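# Pull the stained block from the row, close the gap

## Task

Remove the block with the yellow-brown stain from the row of upright, on-edge blocks and lay it flat on empty bench space, clear of the row. Then push the grey blocks together so they stand face to face again with no gap. Finally open the gripper(s) and move the arms away.

## Robot and tools

Robot: two arms, left_arm and right_arm, each ending in a two-finger parallel gripper. The names do not refer to sides of a camera image. Bases in the scene frame: left_arm at (+0.005, +0.300, 0) m with quat_wxyz (+0.996, 0, 0, -0.094); right_arm at (-0.031, -0.278, 0) m with quat_wxyz (+0.997, 0, 0, -0.082).

Frame: one shared scene frame. Origin on the table top midway between the arms, +z up, +x out over the table, left_arm on the +y side. Positions are in metres, orientations are quaternions written w first (qw, qx, qy, qz). A gripper's fingers point along its own +z axis and close along its own y axis. end_effector_position is the point between the finger pads, roughly 1 cm short of the fingertips.

The row format (used by execute_actions and move): 16 numbers, always for both arms even if only one moves. Order: left x, y, z, qw, qx, qy, qz, opening, then right x, y, z, qw, qx, qy, qz, opening. x, y, z and the quaternion are an absolute target pose for that gripper in the scene frame, not an offset. Opening runs from -1 (closed) to +1 (fully open, 0.094 m).

execute_actions(actions): actions is a list of up to 15 actions; each action is a list of up to 15 rows; each row is one control step of 1/30 s. If an action has fewer than 15 rows, its last row is repeated to fill the 15 steps. An empty list just reports state and images. An action is rejected for both arms if any target lies more than 0.6 m from that gripper's current position along any of the gripper's own axes; if the first action fails this or anything is malformed, nothing in the call runs. To keep a gripper's orientation steady, resend one fixed quaternion rather than copying the slightly drifted one from the result.

move(target, speed, blocking): target is one 16-number row as above. Each gripper travels in a straight line to its pose; both paths finish together, taking 0.5 to 10 s (longer paths are cut off at 10 s). speed is top path speed in m/s, 0.002 to 0.5, default 0.25; rotation is limited to twice that in rad/s. Openings are applied at the start. Paths do not avoid obstacles or the other arm. Grippers lag, wander and may overshoot speed near full reach. Faster moves and targets set deeper past a contact press harder. With blocking=false the result comes after 0.5 s while motion continues; use wait(0) to check, and call wait or stop before sending new rows or moves. The result adds a 'move:' line giving the ending (done, off_target, moving, held, fault) and limits that acted: paced means the sent pose was clipped; held means a check blocked some steps (the arm may then speed up sharply). If only one arm is named, the other finished at rest. Distance from each pose is also reported.

wait(seconds): 0 to 10; lets time pass while arms hold their last command; ends early if a running move finishes.
stop(): brakes a running move; needs room, more when fast; fingers keep moving.
zoom_image(camera, region): camera is cam_high, cam_left_wrist or cam_right_wrist; region [x0, y0, x1, y1] in that image's pixels, origin top-left, at most 504 by 504.
read_manual(section): only returns licence texts.
finished_scene(scene): ends the current scene (give its number) after the last command has settled; irreversible; reports success. Replying without a tool call also ends things.

Controller behaviour: each step the commanded pose is clipped to within 70 mm and 16 degrees of the measured pose, then solved by damped IK with position favoured over orientation. Far targets need several actions; after an action the arm stops at its last clipped pose, so send the remainder next. Motions often finish a centimetre or more off, usually low. Elbows never fully straighten. Joint ranges (rad): waist -2.618 to 3.054, shoulder 0.000 to 3.142, elbow 0.000 to 3.142, wrist pitch -1.571 to 1.571, wrist yaw -1.571 to 1.571, wrist roll -2.094 to 2.094.

Results: the state line 'left_arm: … | right_arm: …' gives each gripper's position and quaternion (can be off at long reach). 'Hand target' lines show where each arm is now being driven. grip_measured is finger opening on the command scale (last Joint positions number is metres); each gripper may read up to about 1 mm off. Step readings list positions at some steps; HELD with an arm label means that arm's row was partly blocked. 'pose unreachable' means the clearance check altered or blocked that arm's command. FAULT lines report arm stops; MOTOR HOT warns from 75 °C, 90 °C stops that arm for 10 s, 100 °C makes it go limp and fall. Camera images arrive in order cam_high, cam_left_wrist, cam_right_wrist, each 504x504, with calibration given in the prompt.

Gripping: command an opening below grip_measured to hold; about 0.03 below is firm, less is gentler. Pads push up to roughly 50 to 62 N, less on very thin parts, with a brief spike at first contact. An arm meant to stay still should get its exact last reported pose and desired opening in every call.

Avoid: knocking or placing anything off the table (fails the task), dropping or slamming the block, hard shoves on the row, arms colliding or pressing on each other, and overheating from long loaded holds. Expect occasional small external tugs on held parts or nudges to loose objects.

Each tool is called after ">>>" by a JSON object that holds its "api" and its "payload".

## Session

>>> {"api": "execute_actions", "payload": {"actions": []}}

Scene clock: 0.00 s.
left_arm: end_effector_position=(+0.3239, -0.2127, +0.1411) grip_measured=+1.000 end_effector_quat_wxyz=(+0.605, +0.335, +0.665, -0.283) | right_arm: end_effector_position=(+0.3345, -0.5635, +0.1782) grip_measured=+1.000 end_effector_quat_wxyz=(+0.605, +0.439, +0.632, -0.204)
Joint positions: left_arm=[-0.873  2.175  1.208  0.858 -0.156  0.012  0.094] | right_arm=[-0.345  1.618  0.705  0.711  0.415  0.365  0.094]
Joint velocities: left_arm=[-0.012  0.022 -0.007 -0.066  0.022  0.022  0.   ] | right_arm=[-0.002 -0.017 -0.007  0.022 -0.007  0.007  0.   ]
Hand target (left_arm): +0.324, -0.213, +0.140; +0.602, +0.335, +0.667, -0.282
Hand target (right_arm): +0.335, -0.564, +0.184; +0.610, +0.438, +0.628, -0.205

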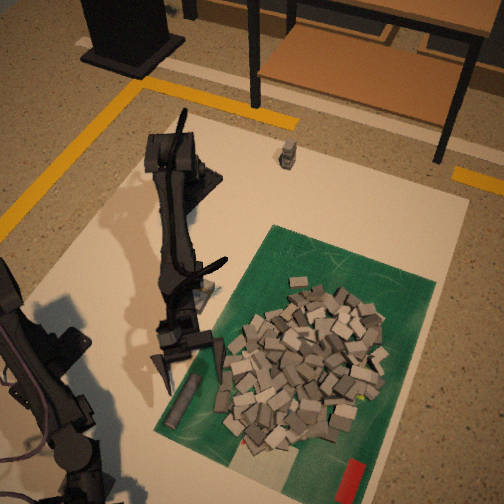

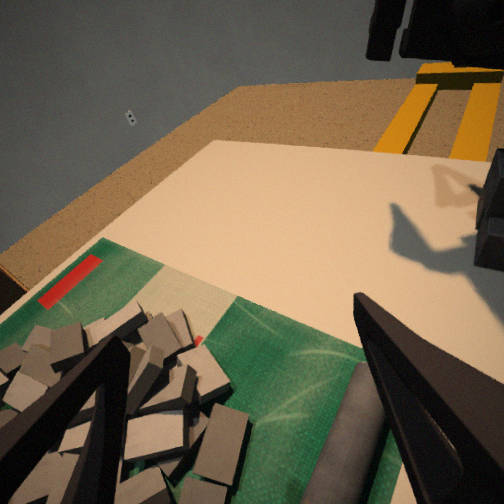

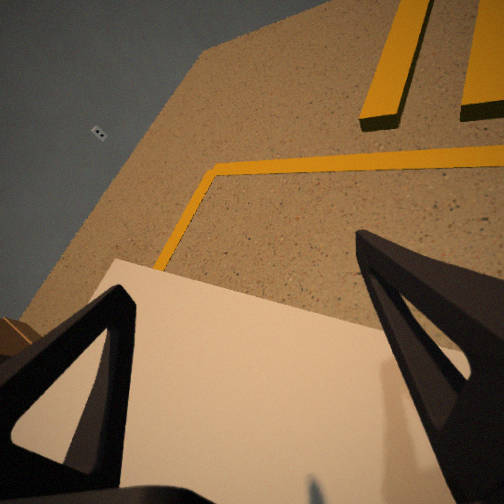

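>>> {"api": "move", "payload": {"target": [0.2,0.45,0.3,0,0,1,0,1,0.3345,-0.5635,0.1782,0.605,0.439,0.632,-0.204,1], "speed": 0.4}}

>>> {"api": "zoom_image", "payload": {"camera": "cam_high", "region": [130,230,280,350]}}

action 0: the call puts the target (left_arm/x, left_arm/y, left_arm/z) 0.611 m from left_arm's end_effector_position in the last result along the gripper's own z axis as it stood there; a target may be at most 0.6 m away along each of those axes, so nothing of the call was run and nothing moved. Command a nearer target, and go on from there in a later call.

Region (130, 230, 280, 350) of cam_high's 504x504 image, scaled by 3.360, with more detail than that image has; it fills the top 403 rows of this view, and the rest is white.

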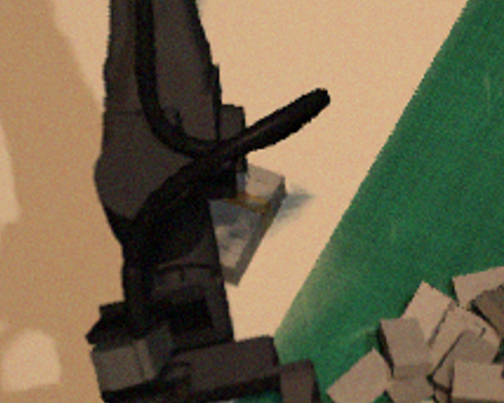

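>>> {"api": "move", "payload": {"target": [0.2,0.3,0.3,0,0,1,0,1,0.3345,-0.5635,0.1782,0.605,0.439,0.632,-0.204,1], "speed": 0.4}}

>>> {"api": "zoom_image", "payload": {"camera": "cam_high", "region": [150,250,250,340]}}

Scene clock: 3.97 s.
left_arm: end_effector_position=(+0.2017, +0.2936, +0.3050) grip_measured=+1.000 end_effector_quat_wxyz=(+0.263, -0.015, +0.964, -0.021) | right_arm: end_effector_position=(+0.3345, -0.5635, +0.1782) grip_measured=+1.000 end_effector_quat_wxyz=(+0.605, +0.439, +0.632, -0.204)
Joint positions: left_arm=[ 0.171  1.042  1.554 -1.549  0.024 -0.054  0.094] | right_arm=[-0.345  1.618  0.705  0.711  0.415  0.365  0.094]
Joint velocities: left_arm=[-0.012 -0.007  0.007  0.007 -0.022 -0.022  0.   ] | right_arm=[-0.002 -0.007  0.032  0.007  0.051 -0.051  0.   ]
Hand target (left_arm): +0.196, +0.295, +0.299; +0.251, -0.012, +0.968, -0.017
Hand target (right_arm): +0.335, -0.564, +0.178; +0.605, +0.439, +0.632, -0.204
Off the commanded pose (left_arm): 0.008 m, 31 deg; orientation clipped at the last step of the last action.
Off the commanded pose (right_arm): 0.000 m, 0 deg.
joint sent to its limit (left arm) — the command would take joint 4 (wrist pitch) past its lower limit, so that joint was sent only as far as its limit.
move: off_target (left_arm); limits=paced
camera_calibration (this result's frames):
cam_left_wrist: T_world_to_cam=[[-0.171498, -0.985147, -0.00855954, 0.316953], [-0.977543, 0.169081, 0.125782, 0.140002], [-0.122467, 0.0299387, -0.992021, 0.42715], [0, 0, 0, 1]] pos_world=[0.243527, 0.275785, 0.408845]

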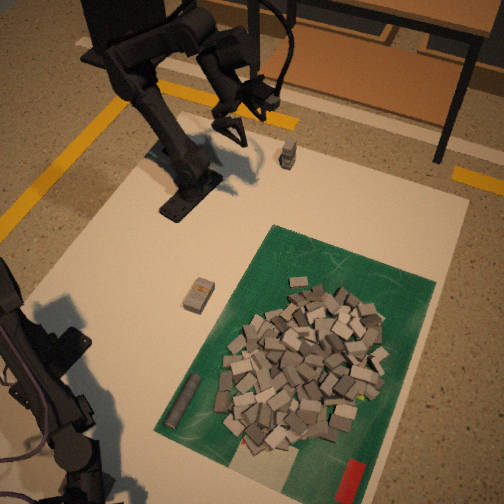

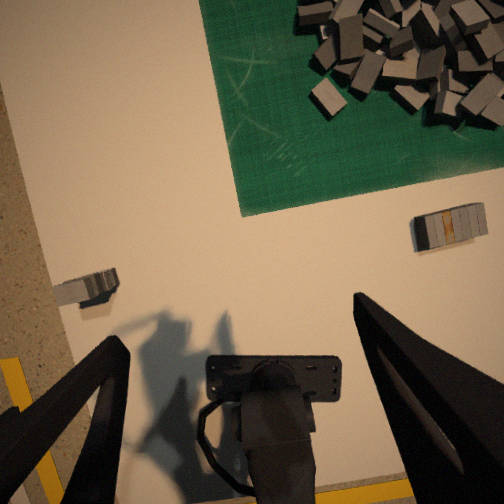

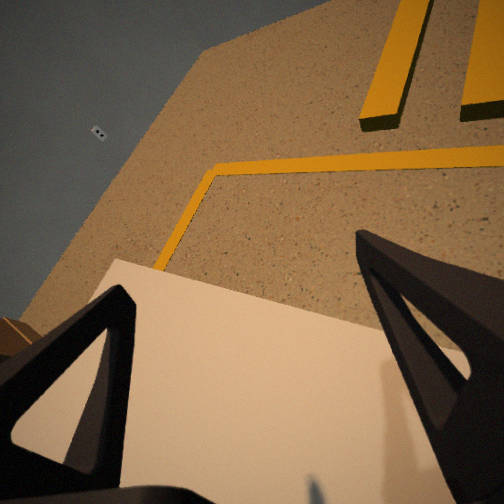

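Region (150, 250, 250, 340) of cam_high's 504x504 image, scaled by 5.040, with more detail than that image has; it fills the top 454 rows of this view, and the rest is white.

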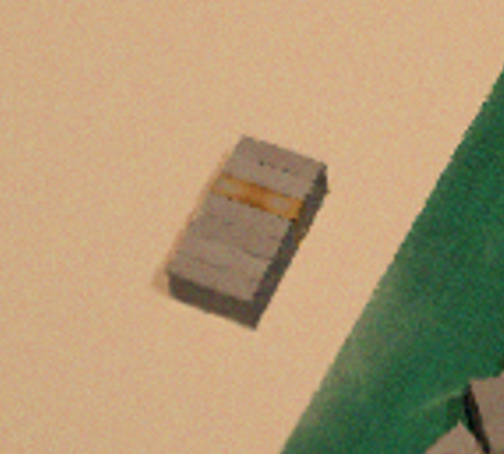

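>>> {"api": "move", "payload": {"target": [0.17,0.0,0.14,0,0,1,0,1,0.3345,-0.5635,0.1782,0.605,0.439,0.632,-0.204,1], "speed": 0.4}}

Scene clock: 6.13 s.
left_arm: end_effector_position=(+0.1716, +0.0066, +0.1340) grip_measured=+1.000 end_effector_quat_wxyz=(-0.005, -0.000, +1.000, +0.014) | right_arm: end_effector_position=(+0.3345, -0.5635, +0.1782) grip_measured=+1.000 end_effector_quat_wxyz=(+0.605, +0.439, +0.632, -0.204)
Joint positions: left_arm=[-0.87   1.852  1.651 -1.4   -0.004 -1.059  0.094] | right_arm=[-0.345  1.618  0.705  0.711  0.415  0.365  0.094]
Joint velocities: left_arm=[-0.017 -0.007  0.002  0.037  0.037 -0.037  0.   ] | right_arm=[ 0.002  0.002 -0.012 -0.022 -0.037  0.051  0.   ]
Hand target (left_arm): +0.171, +0.002, +0.140; -0.005, -0.003, +1.000, +0.004
Hand target (right_arm): +0.335, -0.564, +0.178; +0.605, +0.439, +0.632, -0.204
Off the commanded pose (left_arm): 0.009 m, 2 deg.
Off the commanded pose (right_arm): 0.000 m, 0 deg.
move: done
camera_calibration (this result's frames):
cam_left_wrist: T_world_to_cam=[[-0.1893, -0.981657, 0.0226932, 0.0265234], [-0.764804, 0.161898, 0.62359, 0.0774732], [-0.615825, 0.10069, -0.781422, 0.318353], [0, 0, 0, 1]] pos_world=[0.260323, -0.0185607, 0.199855]

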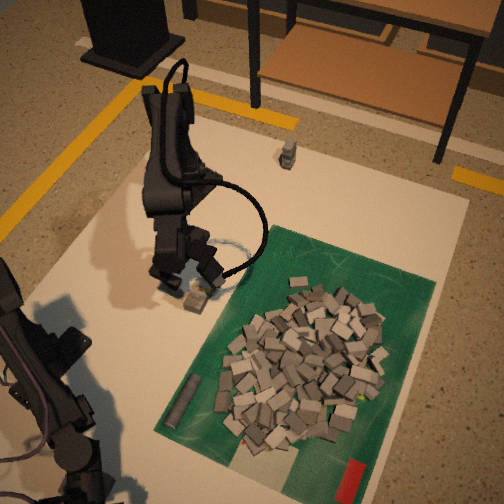

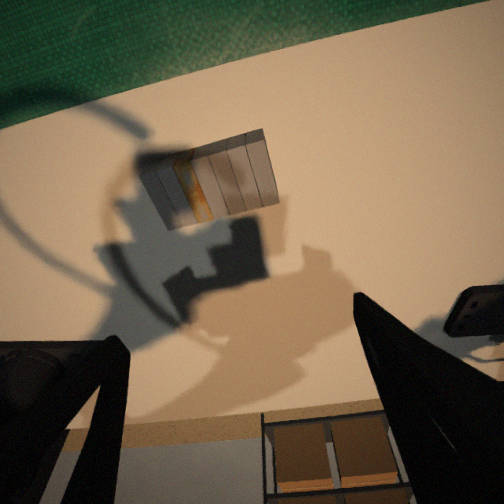

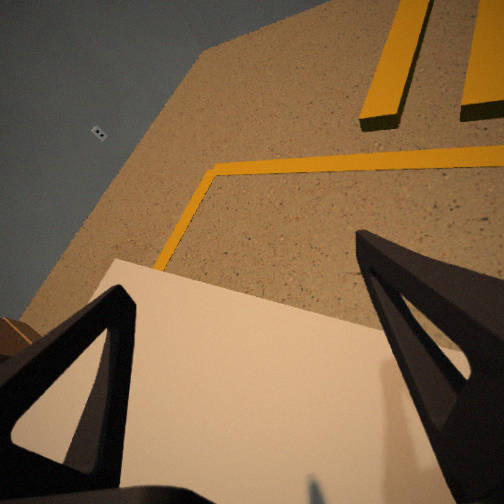

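>>> {"api": "move", "payload": {"target": [0.125,0.072,0.05,0,0,1,0,0.49,0.3345,-0.5635,0.1782,0.605,0.439,0.632,-0.204,1]}}

>>> {"api": "move", "payload": {"target": [0.125,0.072,0.027,0,0,1,0,0.49,0.3345,-0.5635,0.1782,0.605,0.439,0.632,-0.204,1], "speed": 0.08}}

Scene clock: 11.67 s.
left_arm: end_effector_position=(+0.1268, +0.0714, +0.0493) grip_measured=+0.492 end_effector_quat_wxyz=(-0.002, -0.000, +1.000, +0.006) | right_arm: end_effector_position=(+0.3345, -0.5635, +0.1782) grip_measured=+1.000 end_effector_quat_wxyz=(+0.605, +0.439, +0.632, -0.204)
Joint positions: left_arm=[-0.897  1.589  1.006 -0.999 -0.003 -1.086  0.07 ] | right_arm=[-0.345  1.618  0.705  0.711  0.415  0.365  0.094]
Joint velocities: left_arm=[ 0.027 -0.017  0.007 -0.007 -0.037 -0.022 -0.   ] | right_arm=[-0.002  0.002 -0.007 -0.051 -0.037  0.066  0.   ]
Hand target (left_arm): +0.124, +0.072, +0.050; -0.000, +0.000, +1.000, -0.000
Hand target (right_arm): +0.335, -0.564, +0.178; +0.605, +0.439, +0.632, -0.204
Off the commanded pose (left_arm): 0.002 m, 1 deg.
Off the commanded pose (right_arm): 0.000 m, 0 deg.
move: done
camera_calibration (this result's frames):
cam_left_wrist: T_world_to_cam=[[-0.190255, -0.981029, 0.037208, 0.0829131], [-0.769486, 0.172551, 0.614912, 0.0857883], [-0.609667, 0.0883588, -0.787717, 0.218459], [0, 0, 0, 1]] pos_world=[0.214975, 0.0472345, 0.116246]

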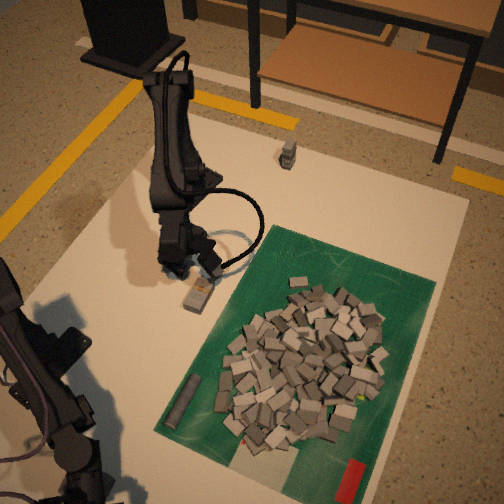

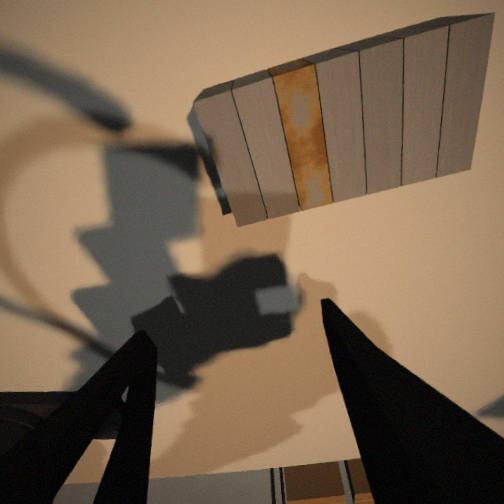

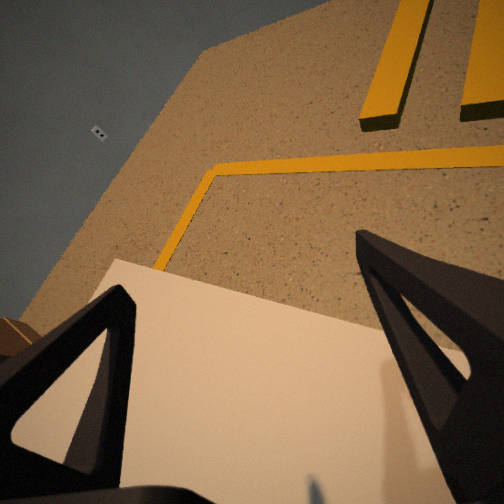

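Scene clock: 12.60 s.
left_arm: end_effector_position=(+0.1284, +0.0684, +0.0352) grip_measured=+0.492 end_effector_quat_wxyz=(+0.007, -0.000, +1.000, -0.010) | right_arm: end_effector_position=(+0.3345, -0.5635, +0.1782) grip_measured=+1.000 end_effector_quat_wxyz=(+0.605, +0.439, +0.632, -0.204)
Joint positions: left_arm=[-0.897  1.589  0.946 -0.903 -0.003 -1.086  0.07 ] | right_arm=[-0.345  1.618  0.705  0.711  0.415  0.365  0.094]
Joint velocities: left_arm=[ 0.002  0.007  0.007  0.007  0.037 -0.022 -0.001] | right_arm=[-0.007  0.002 -0.002  0.081 -0.037  0.007  0.   ]
Hand target (left_arm): +0.125, +0.072, +0.027; -0.000, +0.000, +1.000, +0.000
Hand target (right_arm): +0.335, -0.564, +0.178; +0.605, +0.439, +0.632, -0.204
Off the commanded pose (left_arm): 0.010 m, 1 deg.
Off the commanded pose (right_arm): 0.000 m, 0 deg.
move: done
camera_calibration (this result's frames):
cam_left_wrist: T_world_to_cam=[[-0.191111, -0.979407, 0.0651106, 0.0798311], [-0.779618, 0.191759, 0.596175, 0.0968306], [-0.596383, 0.0631739, -0.80021, 0.209027], [0, 0, 0, 1]] pos_world=[0.215408, 0.0464139, 0.10434]

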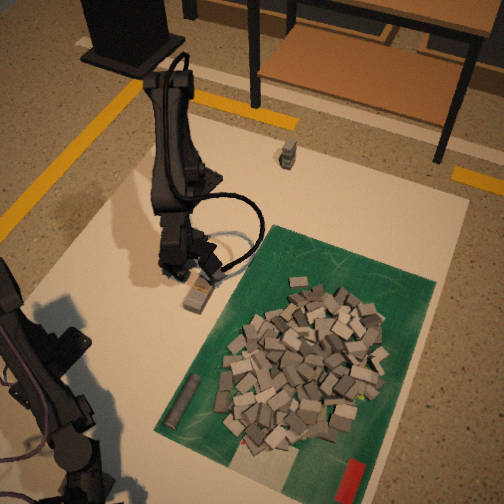

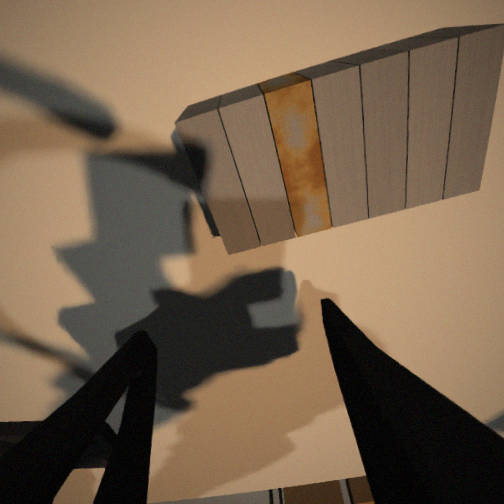

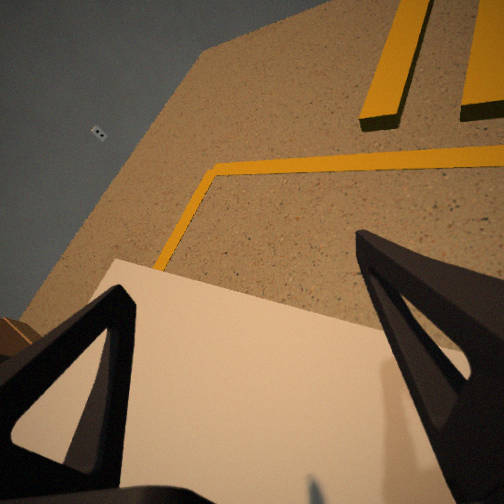

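>>> {"api": "move", "payload": {"target": [0.13,0.071,0.016,0,0,1,0,0.49,0.3345,-0.5635,0.1782,0.605,0.439,0.632,-0.204,1], "speed": 0.08}}

Scene clock: 13.77 s.
left_arm: end_effector_position=(+0.1308, +0.0664, +0.0234) grip_measured=+0.492 end_effector_quat_wxyz=(+0.006, -0.000, +1.000, -0.008) | right_arm: end_effector_position=(+0.3345, -0.5635, +0.1782) grip_measured=+1.000 end_effector_quat_wxyz=(+0.605, +0.439, +0.632, -0.204)
Joint positions: left_arm=[-0.893  1.625  0.931 -0.858 -0.003 -1.081  0.07 ] | right_arm=[-0.345  1.618  0.705  0.711  0.415  0.365  0.094]
Joint velocities: left_arm=[-0.002 -0.002 -0.012  0.007  0.022 -0.066 -0.   ] | right_arm=[ 0.002 -0.017 -0.007  0.037  0.066 -0.037  0.   ]
Hand target (left_arm): +0.130, +0.071, +0.016; -0.000, -0.000, +1.000, +0.000
Hand target (right_arm): +0.335, -0.564, +0.178; +0.605, +0.439, +0.632, -0.204
Off the commanded pose (left_arm): 0.009 m, 1 deg.
Off the commanded pose (right_arm): 0.000 m, 0 deg.
move: done
camera_calibration (this result's frames):
cam_left_wrist: T_world_to_cam=[[-0.190979, -0.979666, 0.0614869, 0.079175], [-0.778386, 0.189308, 0.598563, 0.106059], [-0.598032, 0.0664524, -0.798713, 0.201178], [0, 0, 0, 1]] pos_world=[0.217986, 0.0441186, 0.0923323]

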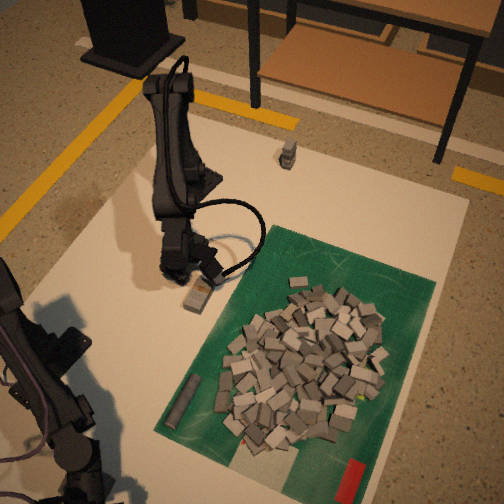

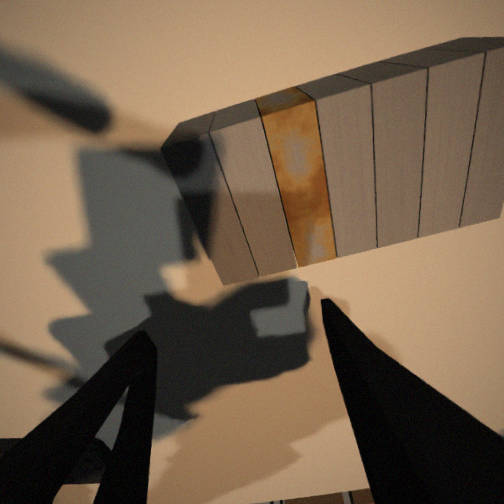

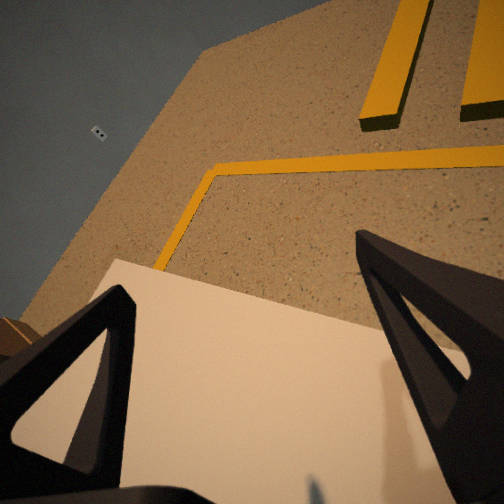

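>>> {"api": "move", "payload": {"target": [0.13,0.071,0.016,0,0,1,0,0.33,0.3345,-0.5635,0.1782,0.605,0.439,0.632,-0.204,1], "speed": 0.08}}

>>> {"api": "move", "payload": {"target": [0.155,0.071,0.016,0,0,1,0,0.33,0.3345,-0.5635,0.1782,0.605,0.439,0.632,-0.204,1], "speed": 0.03}}

Scene clock: 14.83 s.
left_arm: end_effector_position=(+0.1312, +0.0657, +0.0234) grip_measured=+0.332 end_effector_quat_wxyz=(+0.007, +0.000, +1.000, -0.010) | right_arm: end_effector_position=(+0.3345, -0.5635, +0.1782) grip_measured=+1.000 end_effector_quat_wxyz=(+0.605, +0.439, +0.632, -0.204)
Joint positions: left_arm=[-0.893  1.625  0.931 -0.855 -0.003 -1.081  0.063] | right_arm=[-0.345  1.618  0.705  0.711  0.415  0.365  0.094]
Joint velocities: left_arm=[-0.017 -0.002 -0.002 -0.037 -0.022 -0.022 -0.001] | right_arm=[ 0.007 -0.002 -0.012  0.066 -0.007 -0.066  0.   ]
Hand target (left_arm): +0.130, +0.071, +0.016; -0.000, -0.000, +1.000, -0.000
Hand target (right_arm): +0.335, -0.564, +0.178; +0.605, +0.439, +0.632, -0.204
Off the commanded pose (left_arm): 0.009 m, 1 deg.
Off the commanded pose (right_arm): 0.000 m, 0 deg.
move: done
camera_calibration (this result's frames):
cam_left_wrist: T_world_to_cam=[[-0.191454, -0.979404, 0.0641394, 0.0784959], [-0.779283, 0.191413, 0.596724, 0.106526], [-0.59671, 0.0642626, -0.799879, 0.20148], [0, 0, 0, 1]] pos_world=[0.218267, 0.0435412, 0.0925583]

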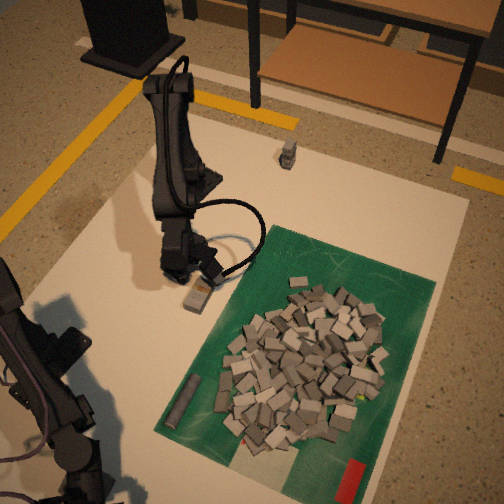

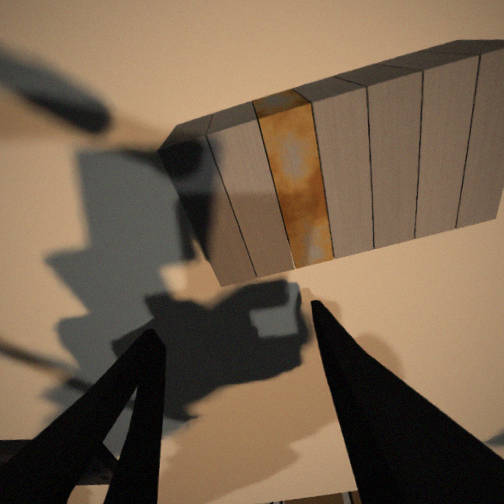

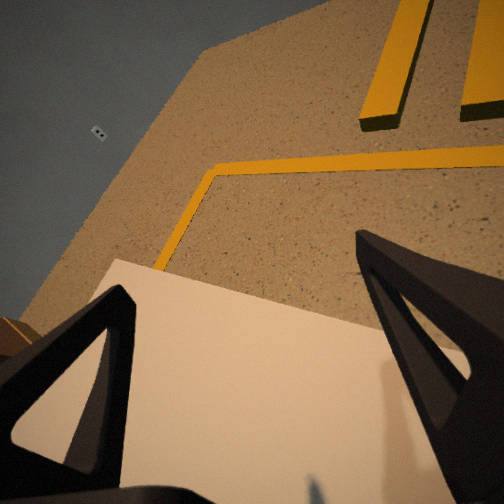

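Scene clock: 15.90 s.
left_arm: end_effector_position=(+0.1468, +0.0798, +0.0129) grip_measured=+0.332 end_effector_quat_wxyz=(-0.005, -0.000, +1.000, +0.009) | right_arm: end_effector_position=(+0.3345, -0.5635, +0.1782) grip_measured=+1.000 end_effector_quat_wxyz=(+0.605, +0.439, +0.632, -0.204)
Joint positions: left_arm=[-0.813  1.668  0.931 -0.854 -0.001 -1.002  0.063] | right_arm=[-0.345  1.618  0.705  0.711  0.415  0.365  0.094]
Joint velocities: left_arm=[-0.007 -0.002 -0.002  0.022 -0.037 -0.066 -0.   ] | right_arm=[-0.022 -0.007  0.012  0.007 -0.037  0.066  0.   ]
Hand target (left_arm): +0.155, +0.071, +0.016; +0.000, +0.000, +1.000, -0.001
Hand target (right_arm): +0.335, -0.564, +0.178; +0.605, +0.439, +0.632, -0.204
Off the commanded pose (left_arm): 0.012 m, 1 deg.
Off the commanded pose (right_arm): 0.000 m, 0 deg.
move: off_target (left_arm)
camera_calibration (this result's frames):
cam_left_wrist: T_world_to_cam=[[-0.189225, -0.981373, 0.0331921, 0.0962689], [-0.765373, 0.168584, 0.621115, 0.12173], [-0.615141, 0.0921261, -0.783016, 0.20172], [0, 0, 0, 1]] pos_world=[0.235471, 0.0553703, 0.0791465]

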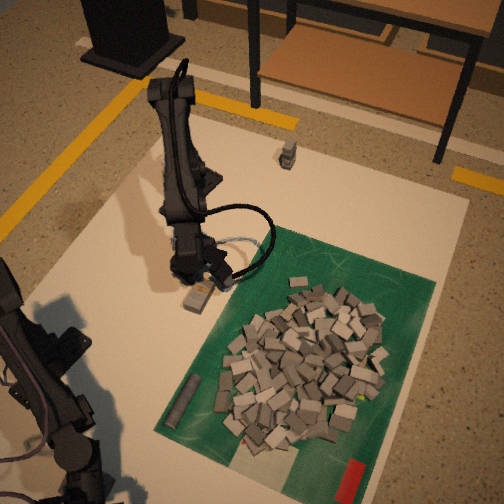

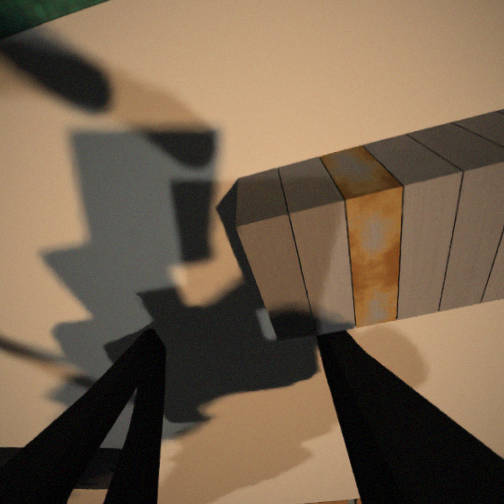

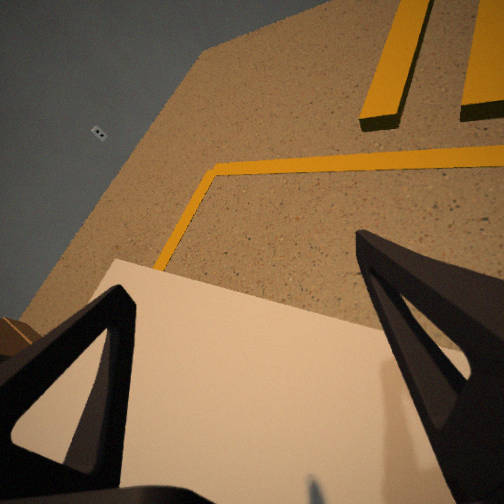

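>>> {"api": "move", "payload": {"target": [0.13,0.075,0.07,0,0,1,0,0.5,0.3345,-0.5635,0.1782,0.605,0.439,0.632,-0.204,1], "speed": 0.15}}

>>> {"api": "move", "payload": {"target": [0.173,0.053,0.06,0,0.707,0.707,0,0.5,0.3345,-0.5635,0.1782,0.605,0.439,0.632,-0.204,1], "speed": 0.4}}

Scene clock: 17.77 s.
left_arm: end_effector_position=(+0.1301, +0.0788, +0.0614) grip_measured=+0.498 end_effector_quat_wxyz=(-0.005, +0.000, +1.000, +0.009) | right_arm: end_effector_position=(+0.3345, -0.5635, +0.1782) grip_measured=+1.000 end_effector_quat_wxyz=(+0.605, +0.439, +0.632, -0.204)
Joint positions: left_arm=[-0.871  1.565  1.032 -1.059 -0.001 -1.059  0.07 ] | right_arm=[-0.345  1.618  0.705  0.711  0.415  0.365  0.094]
Joint velocities: left_arm=[ 0.022 -0.007 -0.002 -0.022  0.022 -0.007 -0.   ] | right_arm=[ 0.002 -0.002  0.022 -0.037  0.022  0.037  0.   ]
Hand target (left_arm): +0.130, +0.075, +0.070; -0.000, +0.000, +1.000, +0.000
Hand target (right_arm): +0.335, -0.564, +0.178; +0.605, +0.439, +0.632, -0.204
Off the commanded pose (left_arm): 0.009 m, 1 deg.
Off the commanded pose (right_arm): 0.000 m, 0 deg.
move: done
camera_calibration (this result's frames):
cam_left_wrist: T_world_to_cam=[[-0.190747, -0.98113, 0.0316125, 0.090726], [-0.765368, 0.16881, 0.621059, 0.0789768], [-0.614676, 0.0942699, -0.783126, 0.229292], [0, 0, 0, 1]] pos_world=[0.218693, 0.0540665, 0.127647]

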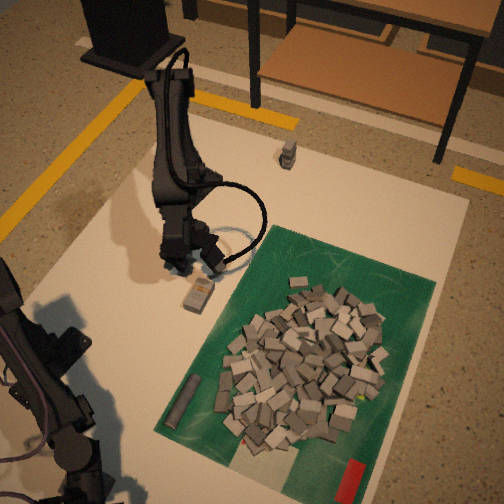

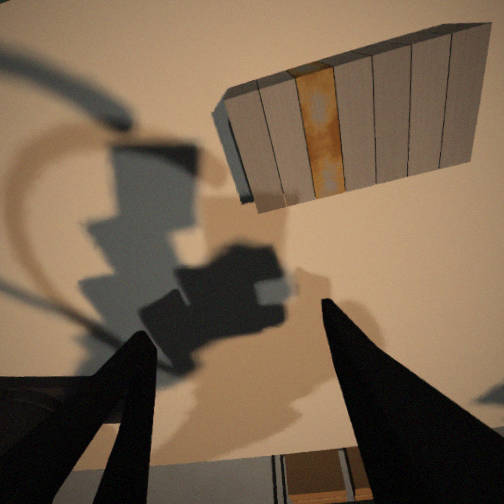

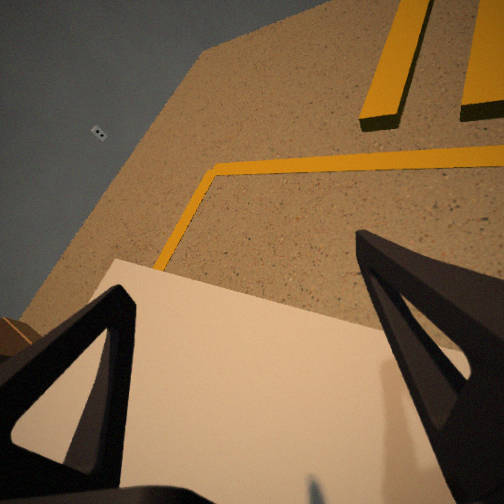

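Scene clock: 20.40 s.
left_arm: end_effector_position=(+0.1669, +0.0595, +0.0585) grip_measured=+0.498 end_effector_quat_wxyz=(-0.007, +0.706, +0.708, +0.002) | right_arm: end_effector_position=(+0.3345, -0.5635, +0.1782) grip_measured=+1.000 end_effector_quat_wxyz=(+0.605, +0.439, +0.632, -0.204)
Joint positions: left_arm=[-0.793  1.695  1.158 -1.048 -0.001  0.588  0.07 ] | right_arm=[-0.345  1.618  0.705  0.711  0.415  0.365  0.094]
Joint velocities: left_arm=[-0.007 -0.002  0.007  0.037  0.022  0.022 -0.   ] | right_arm=[ 0.007  0.002 -0.007 -0.022  0.007  0.081  0.   ]
Hand target (left_arm): +0.173, +0.054, +0.060; +0.001, +0.707, +0.707, -0.000
Hand target (right_arm): +0.335, -0.564, +0.178; +0.605, +0.439, +0.632, -0.204
Off the commanded pose (left_arm): 0.009 m, 1 deg.
Off the commanded pose (right_arm): 0.000 m, 0 deg.
move: done
camera_calibration (this result's frames):
cam_left_wrist: T_world_to_cam=[[-0.980527, 0.187999, 0.0567761, 0.139703], [0.182364, 0.764355, 0.61847, -0.0812788], [0.0728746, 0.61678, -0.783755, 0.105666], [0, 0, 0, 1]] pos_world=[0.144104, -0.0293107, 0.125153]

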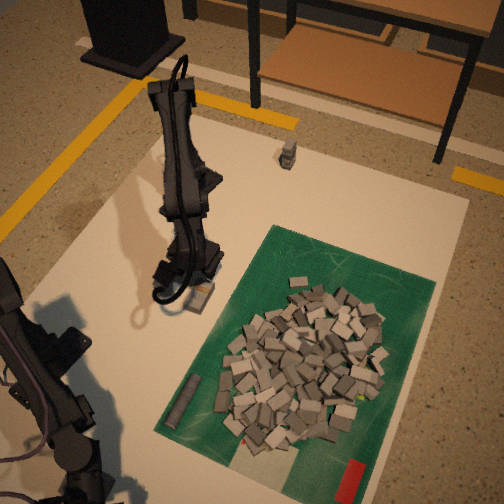

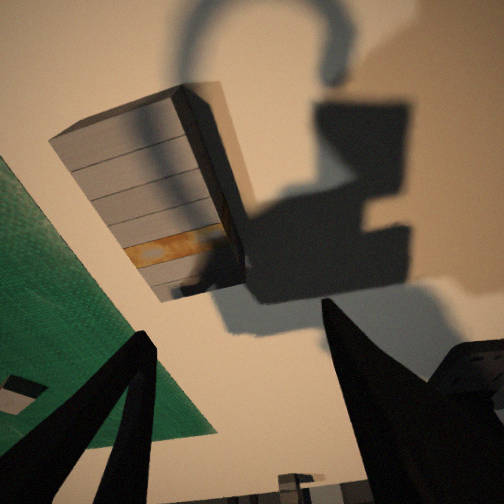

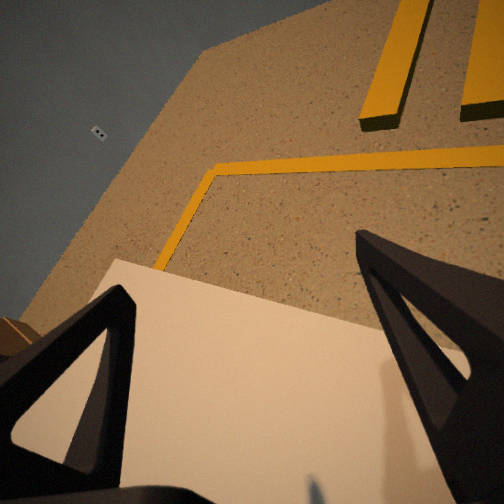

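>>> {"api": "move", "payload": {"target": [0.183,0.055,0.012,0,0.707,0.707,0,1,0.3345,-0.5635,0.1782,0.605,0.439,0.632,-0.204,1], "speed": 0.1}}

Scene clock: 22.07 s.
left_arm: end_effector_position=(+0.1840, +0.0508, +0.0191) grip_measured=+1.000 end_effector_quat_wxyz=(+0.009, +0.707, +0.707, -0.001) | right_arm: end_effector_position=(+0.3345, -0.5635, +0.1782) grip_measured=+1.000 end_effector_quat_wxyz=(+0.605, +0.439, +0.632, -0.204)
Joint positions: left_arm=[-0.763  1.782  1.094 -0.864 -0.001  0.62   0.094] | right_arm=[-0.345  1.618  0.705  0.711  0.415  0.365  0.094]
Joint velocities: left_arm=[-0.012 -0.012  0.022 -0.022 -0.037 -0.022  0.   ] | right_arm=[ 0.012 -0.007 -0.017 -0.051 -0.022  0.095  0.   ]
Hand target (left_arm): +0.183, +0.055, +0.012; +0.000, +0.707, +0.707, -0.000
Hand target (right_arm): +0.335, -0.564, +0.178; +0.605, +0.439, +0.632, -0.204
Off the commanded pose (left_arm): 0.008 m, 1 deg.
Off the commanded pose (right_arm): 0.000 m, 0 deg.
move: done
camera_calibration (this result's frames):
cam_left_wrist: T_world_to_cam=[[-0.98092, 0.191439, 0.0338802, 0.160679], [0.172996, 0.779979, 0.601419, -0.0521145], [0.0887093, 0.595805, -0.798215, 0.0773316], [0, 0, 0, 1]] pos_world=[0.159768, -0.0361865, 0.0876261]

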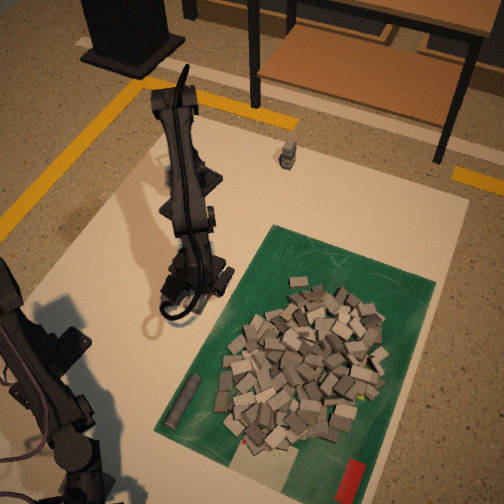

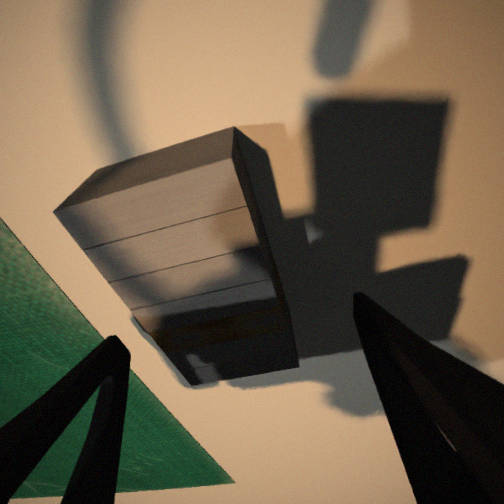

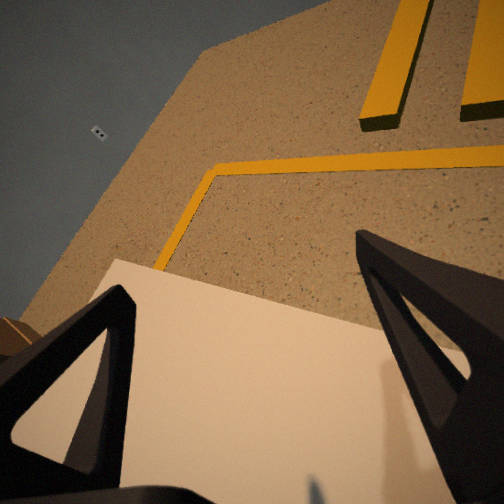

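>>> {"api": "move", "payload": {"target": [0.183,0.055,0.012,0,0.707,0.707,0,-0.25,0.3345,-0.5635,0.1782,0.605,0.439,0.632,-0.204,1], "speed": 0.1}}

>>> {"api": "move", "payload": {"target": [0.183,0.10,0.03,0,0.707,0.707,0,-0.25,0.3345,-0.5635,0.1782,0.605,0.439,0.632,-0.204,1], "speed": 0.08}}

Scene clock: 23.13 s.
left_arm: end_effector_position=(+0.1843, +0.0506, +0.0191) grip_measured=-0.100 end_effector_quat_wxyz=(+0.010, +0.707, +0.707, -0.001) | right_arm: end_effector_position=(+0.3345, -0.5635, +0.1782) grip_measured=+1.000 end_effector_quat_wxyz=(+0.605, +0.439, +0.632, -0.204)
Joint positions: left_arm=[-0.763  1.782  1.094 -0.863 -0.002  0.621  0.042] | right_arm=[-0.345  1.618  0.705  0.711  0.415  0.365  0.094]
Joint velocities: left_arm=[ 0.007 -0.007 -0.017  0.037 -0.022 -0.066 -0.   ] | right_arm=[ 0.012 -0.007  0.017 -0.007 -0.051 -0.095  0.   ]
Hand target (left_arm): +0.183, +0.055, +0.012; +0.000, +0.707, +0.707, -0.000
Hand target (right_arm): +0.335, -0.564, +0.178; +0.605, +0.439, +0.632, -0.204
Off the commanded pose (left_arm): 0.008 m, 1 deg.
Off the commanded pose (right_arm): 0.000 m, 0 deg.
move: done
camera_calibration (this result's frames):
cam_left_wrist: T_world_to_cam=[[-0.980899, 0.191825, 0.0322438, 0.161055], [0.172372, 0.780393, 0.601061, -0.051896], [0.0901357, 0.595138, -0.798553, 0.077222], [0, 0, 0, 1]] pos_world=[0.159964, -0.0363529, 0.0876655]

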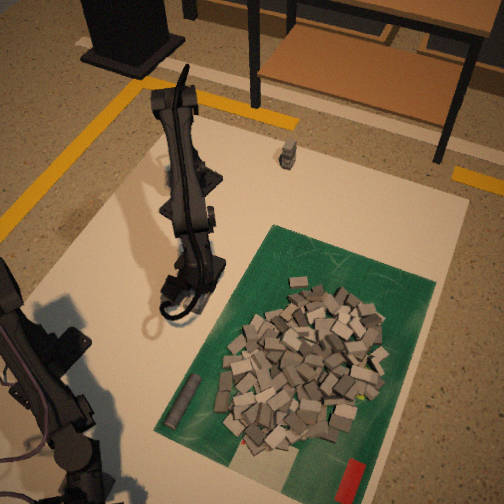

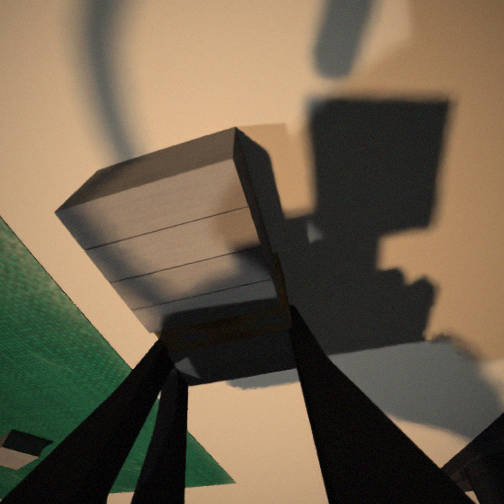

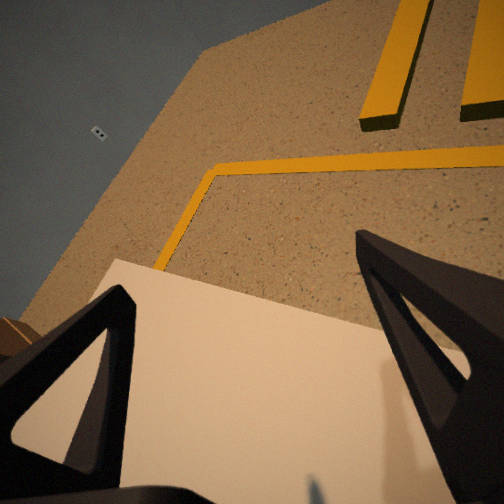

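Scene clock: 24.10 s.
left_arm: end_effector_position=(+0.1847, +0.0942, +0.0264) grip_measured=-0.100 end_effector_quat_wxyz=(+0.001, +0.706, +0.709, -0.000) | right_arm: end_effector_position=(+0.3345, -0.5635, +0.1782) grip_measured=+1.000 end_effector_quat_wxyz=(+0.605, +0.439, +0.632, -0.204)
Joint positions: left_arm=[-0.667  1.665  0.988 -0.892  0.001  0.712  0.042] | right_arm=[-0.345  1.618  0.705  0.711  0.415  0.365  0.094]
Joint velocities: left_arm=[-0.007 -0.012  0.002 -0.007  0.007  0.007 -0.001] | right_arm=[ 0.002 -0.002 -0.002 -0.007  0.037 -0.022  0.   ]
Hand target (left_arm): +0.182, +0.100, +0.030; +0.000, +0.707, +0.707, -0.000
Hand target (right_arm): +0.335, -0.564, +0.178; +0.605, +0.439, +0.632, -0.204
Off the commanded pose (left_arm): 0.007 m, 0 deg.
Off the commanded pose (right_arm): 0.000 m, 0 deg.
move: done
camera_calibration (this result's frames):
cam_left_wrist: T_world_to_cam=[[-0.98134, 0.186469, 0.0469193, 0.153027], [0.176067, 0.773346, 0.609045, -0.0906406], [0.0772835, 0.605941, -0.791746, 0.0582118], [0, 0, 0, 1]] pos_world=[0.161632, 0.00628871, 0.0941133]

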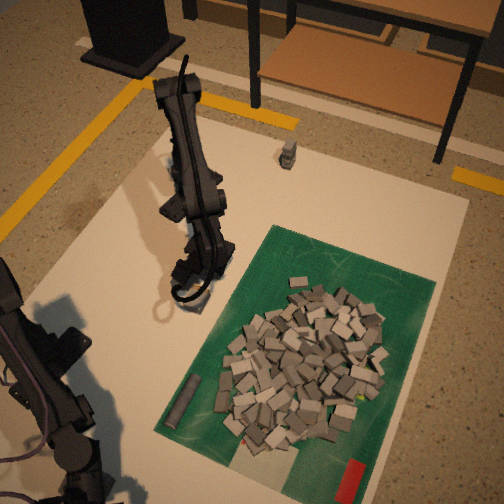

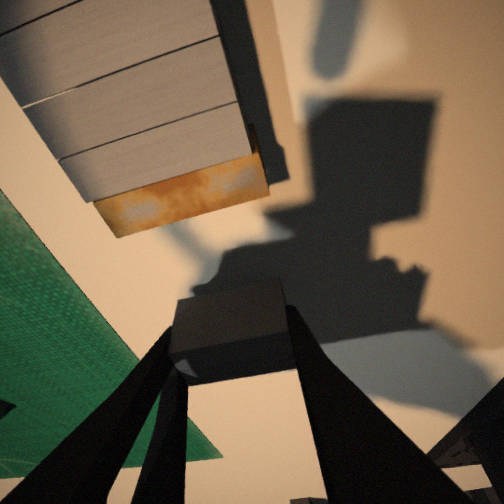

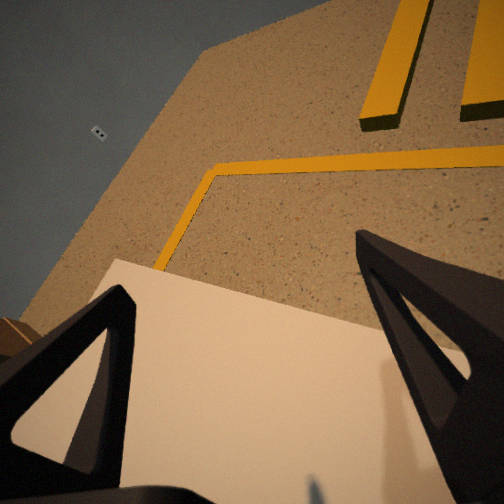

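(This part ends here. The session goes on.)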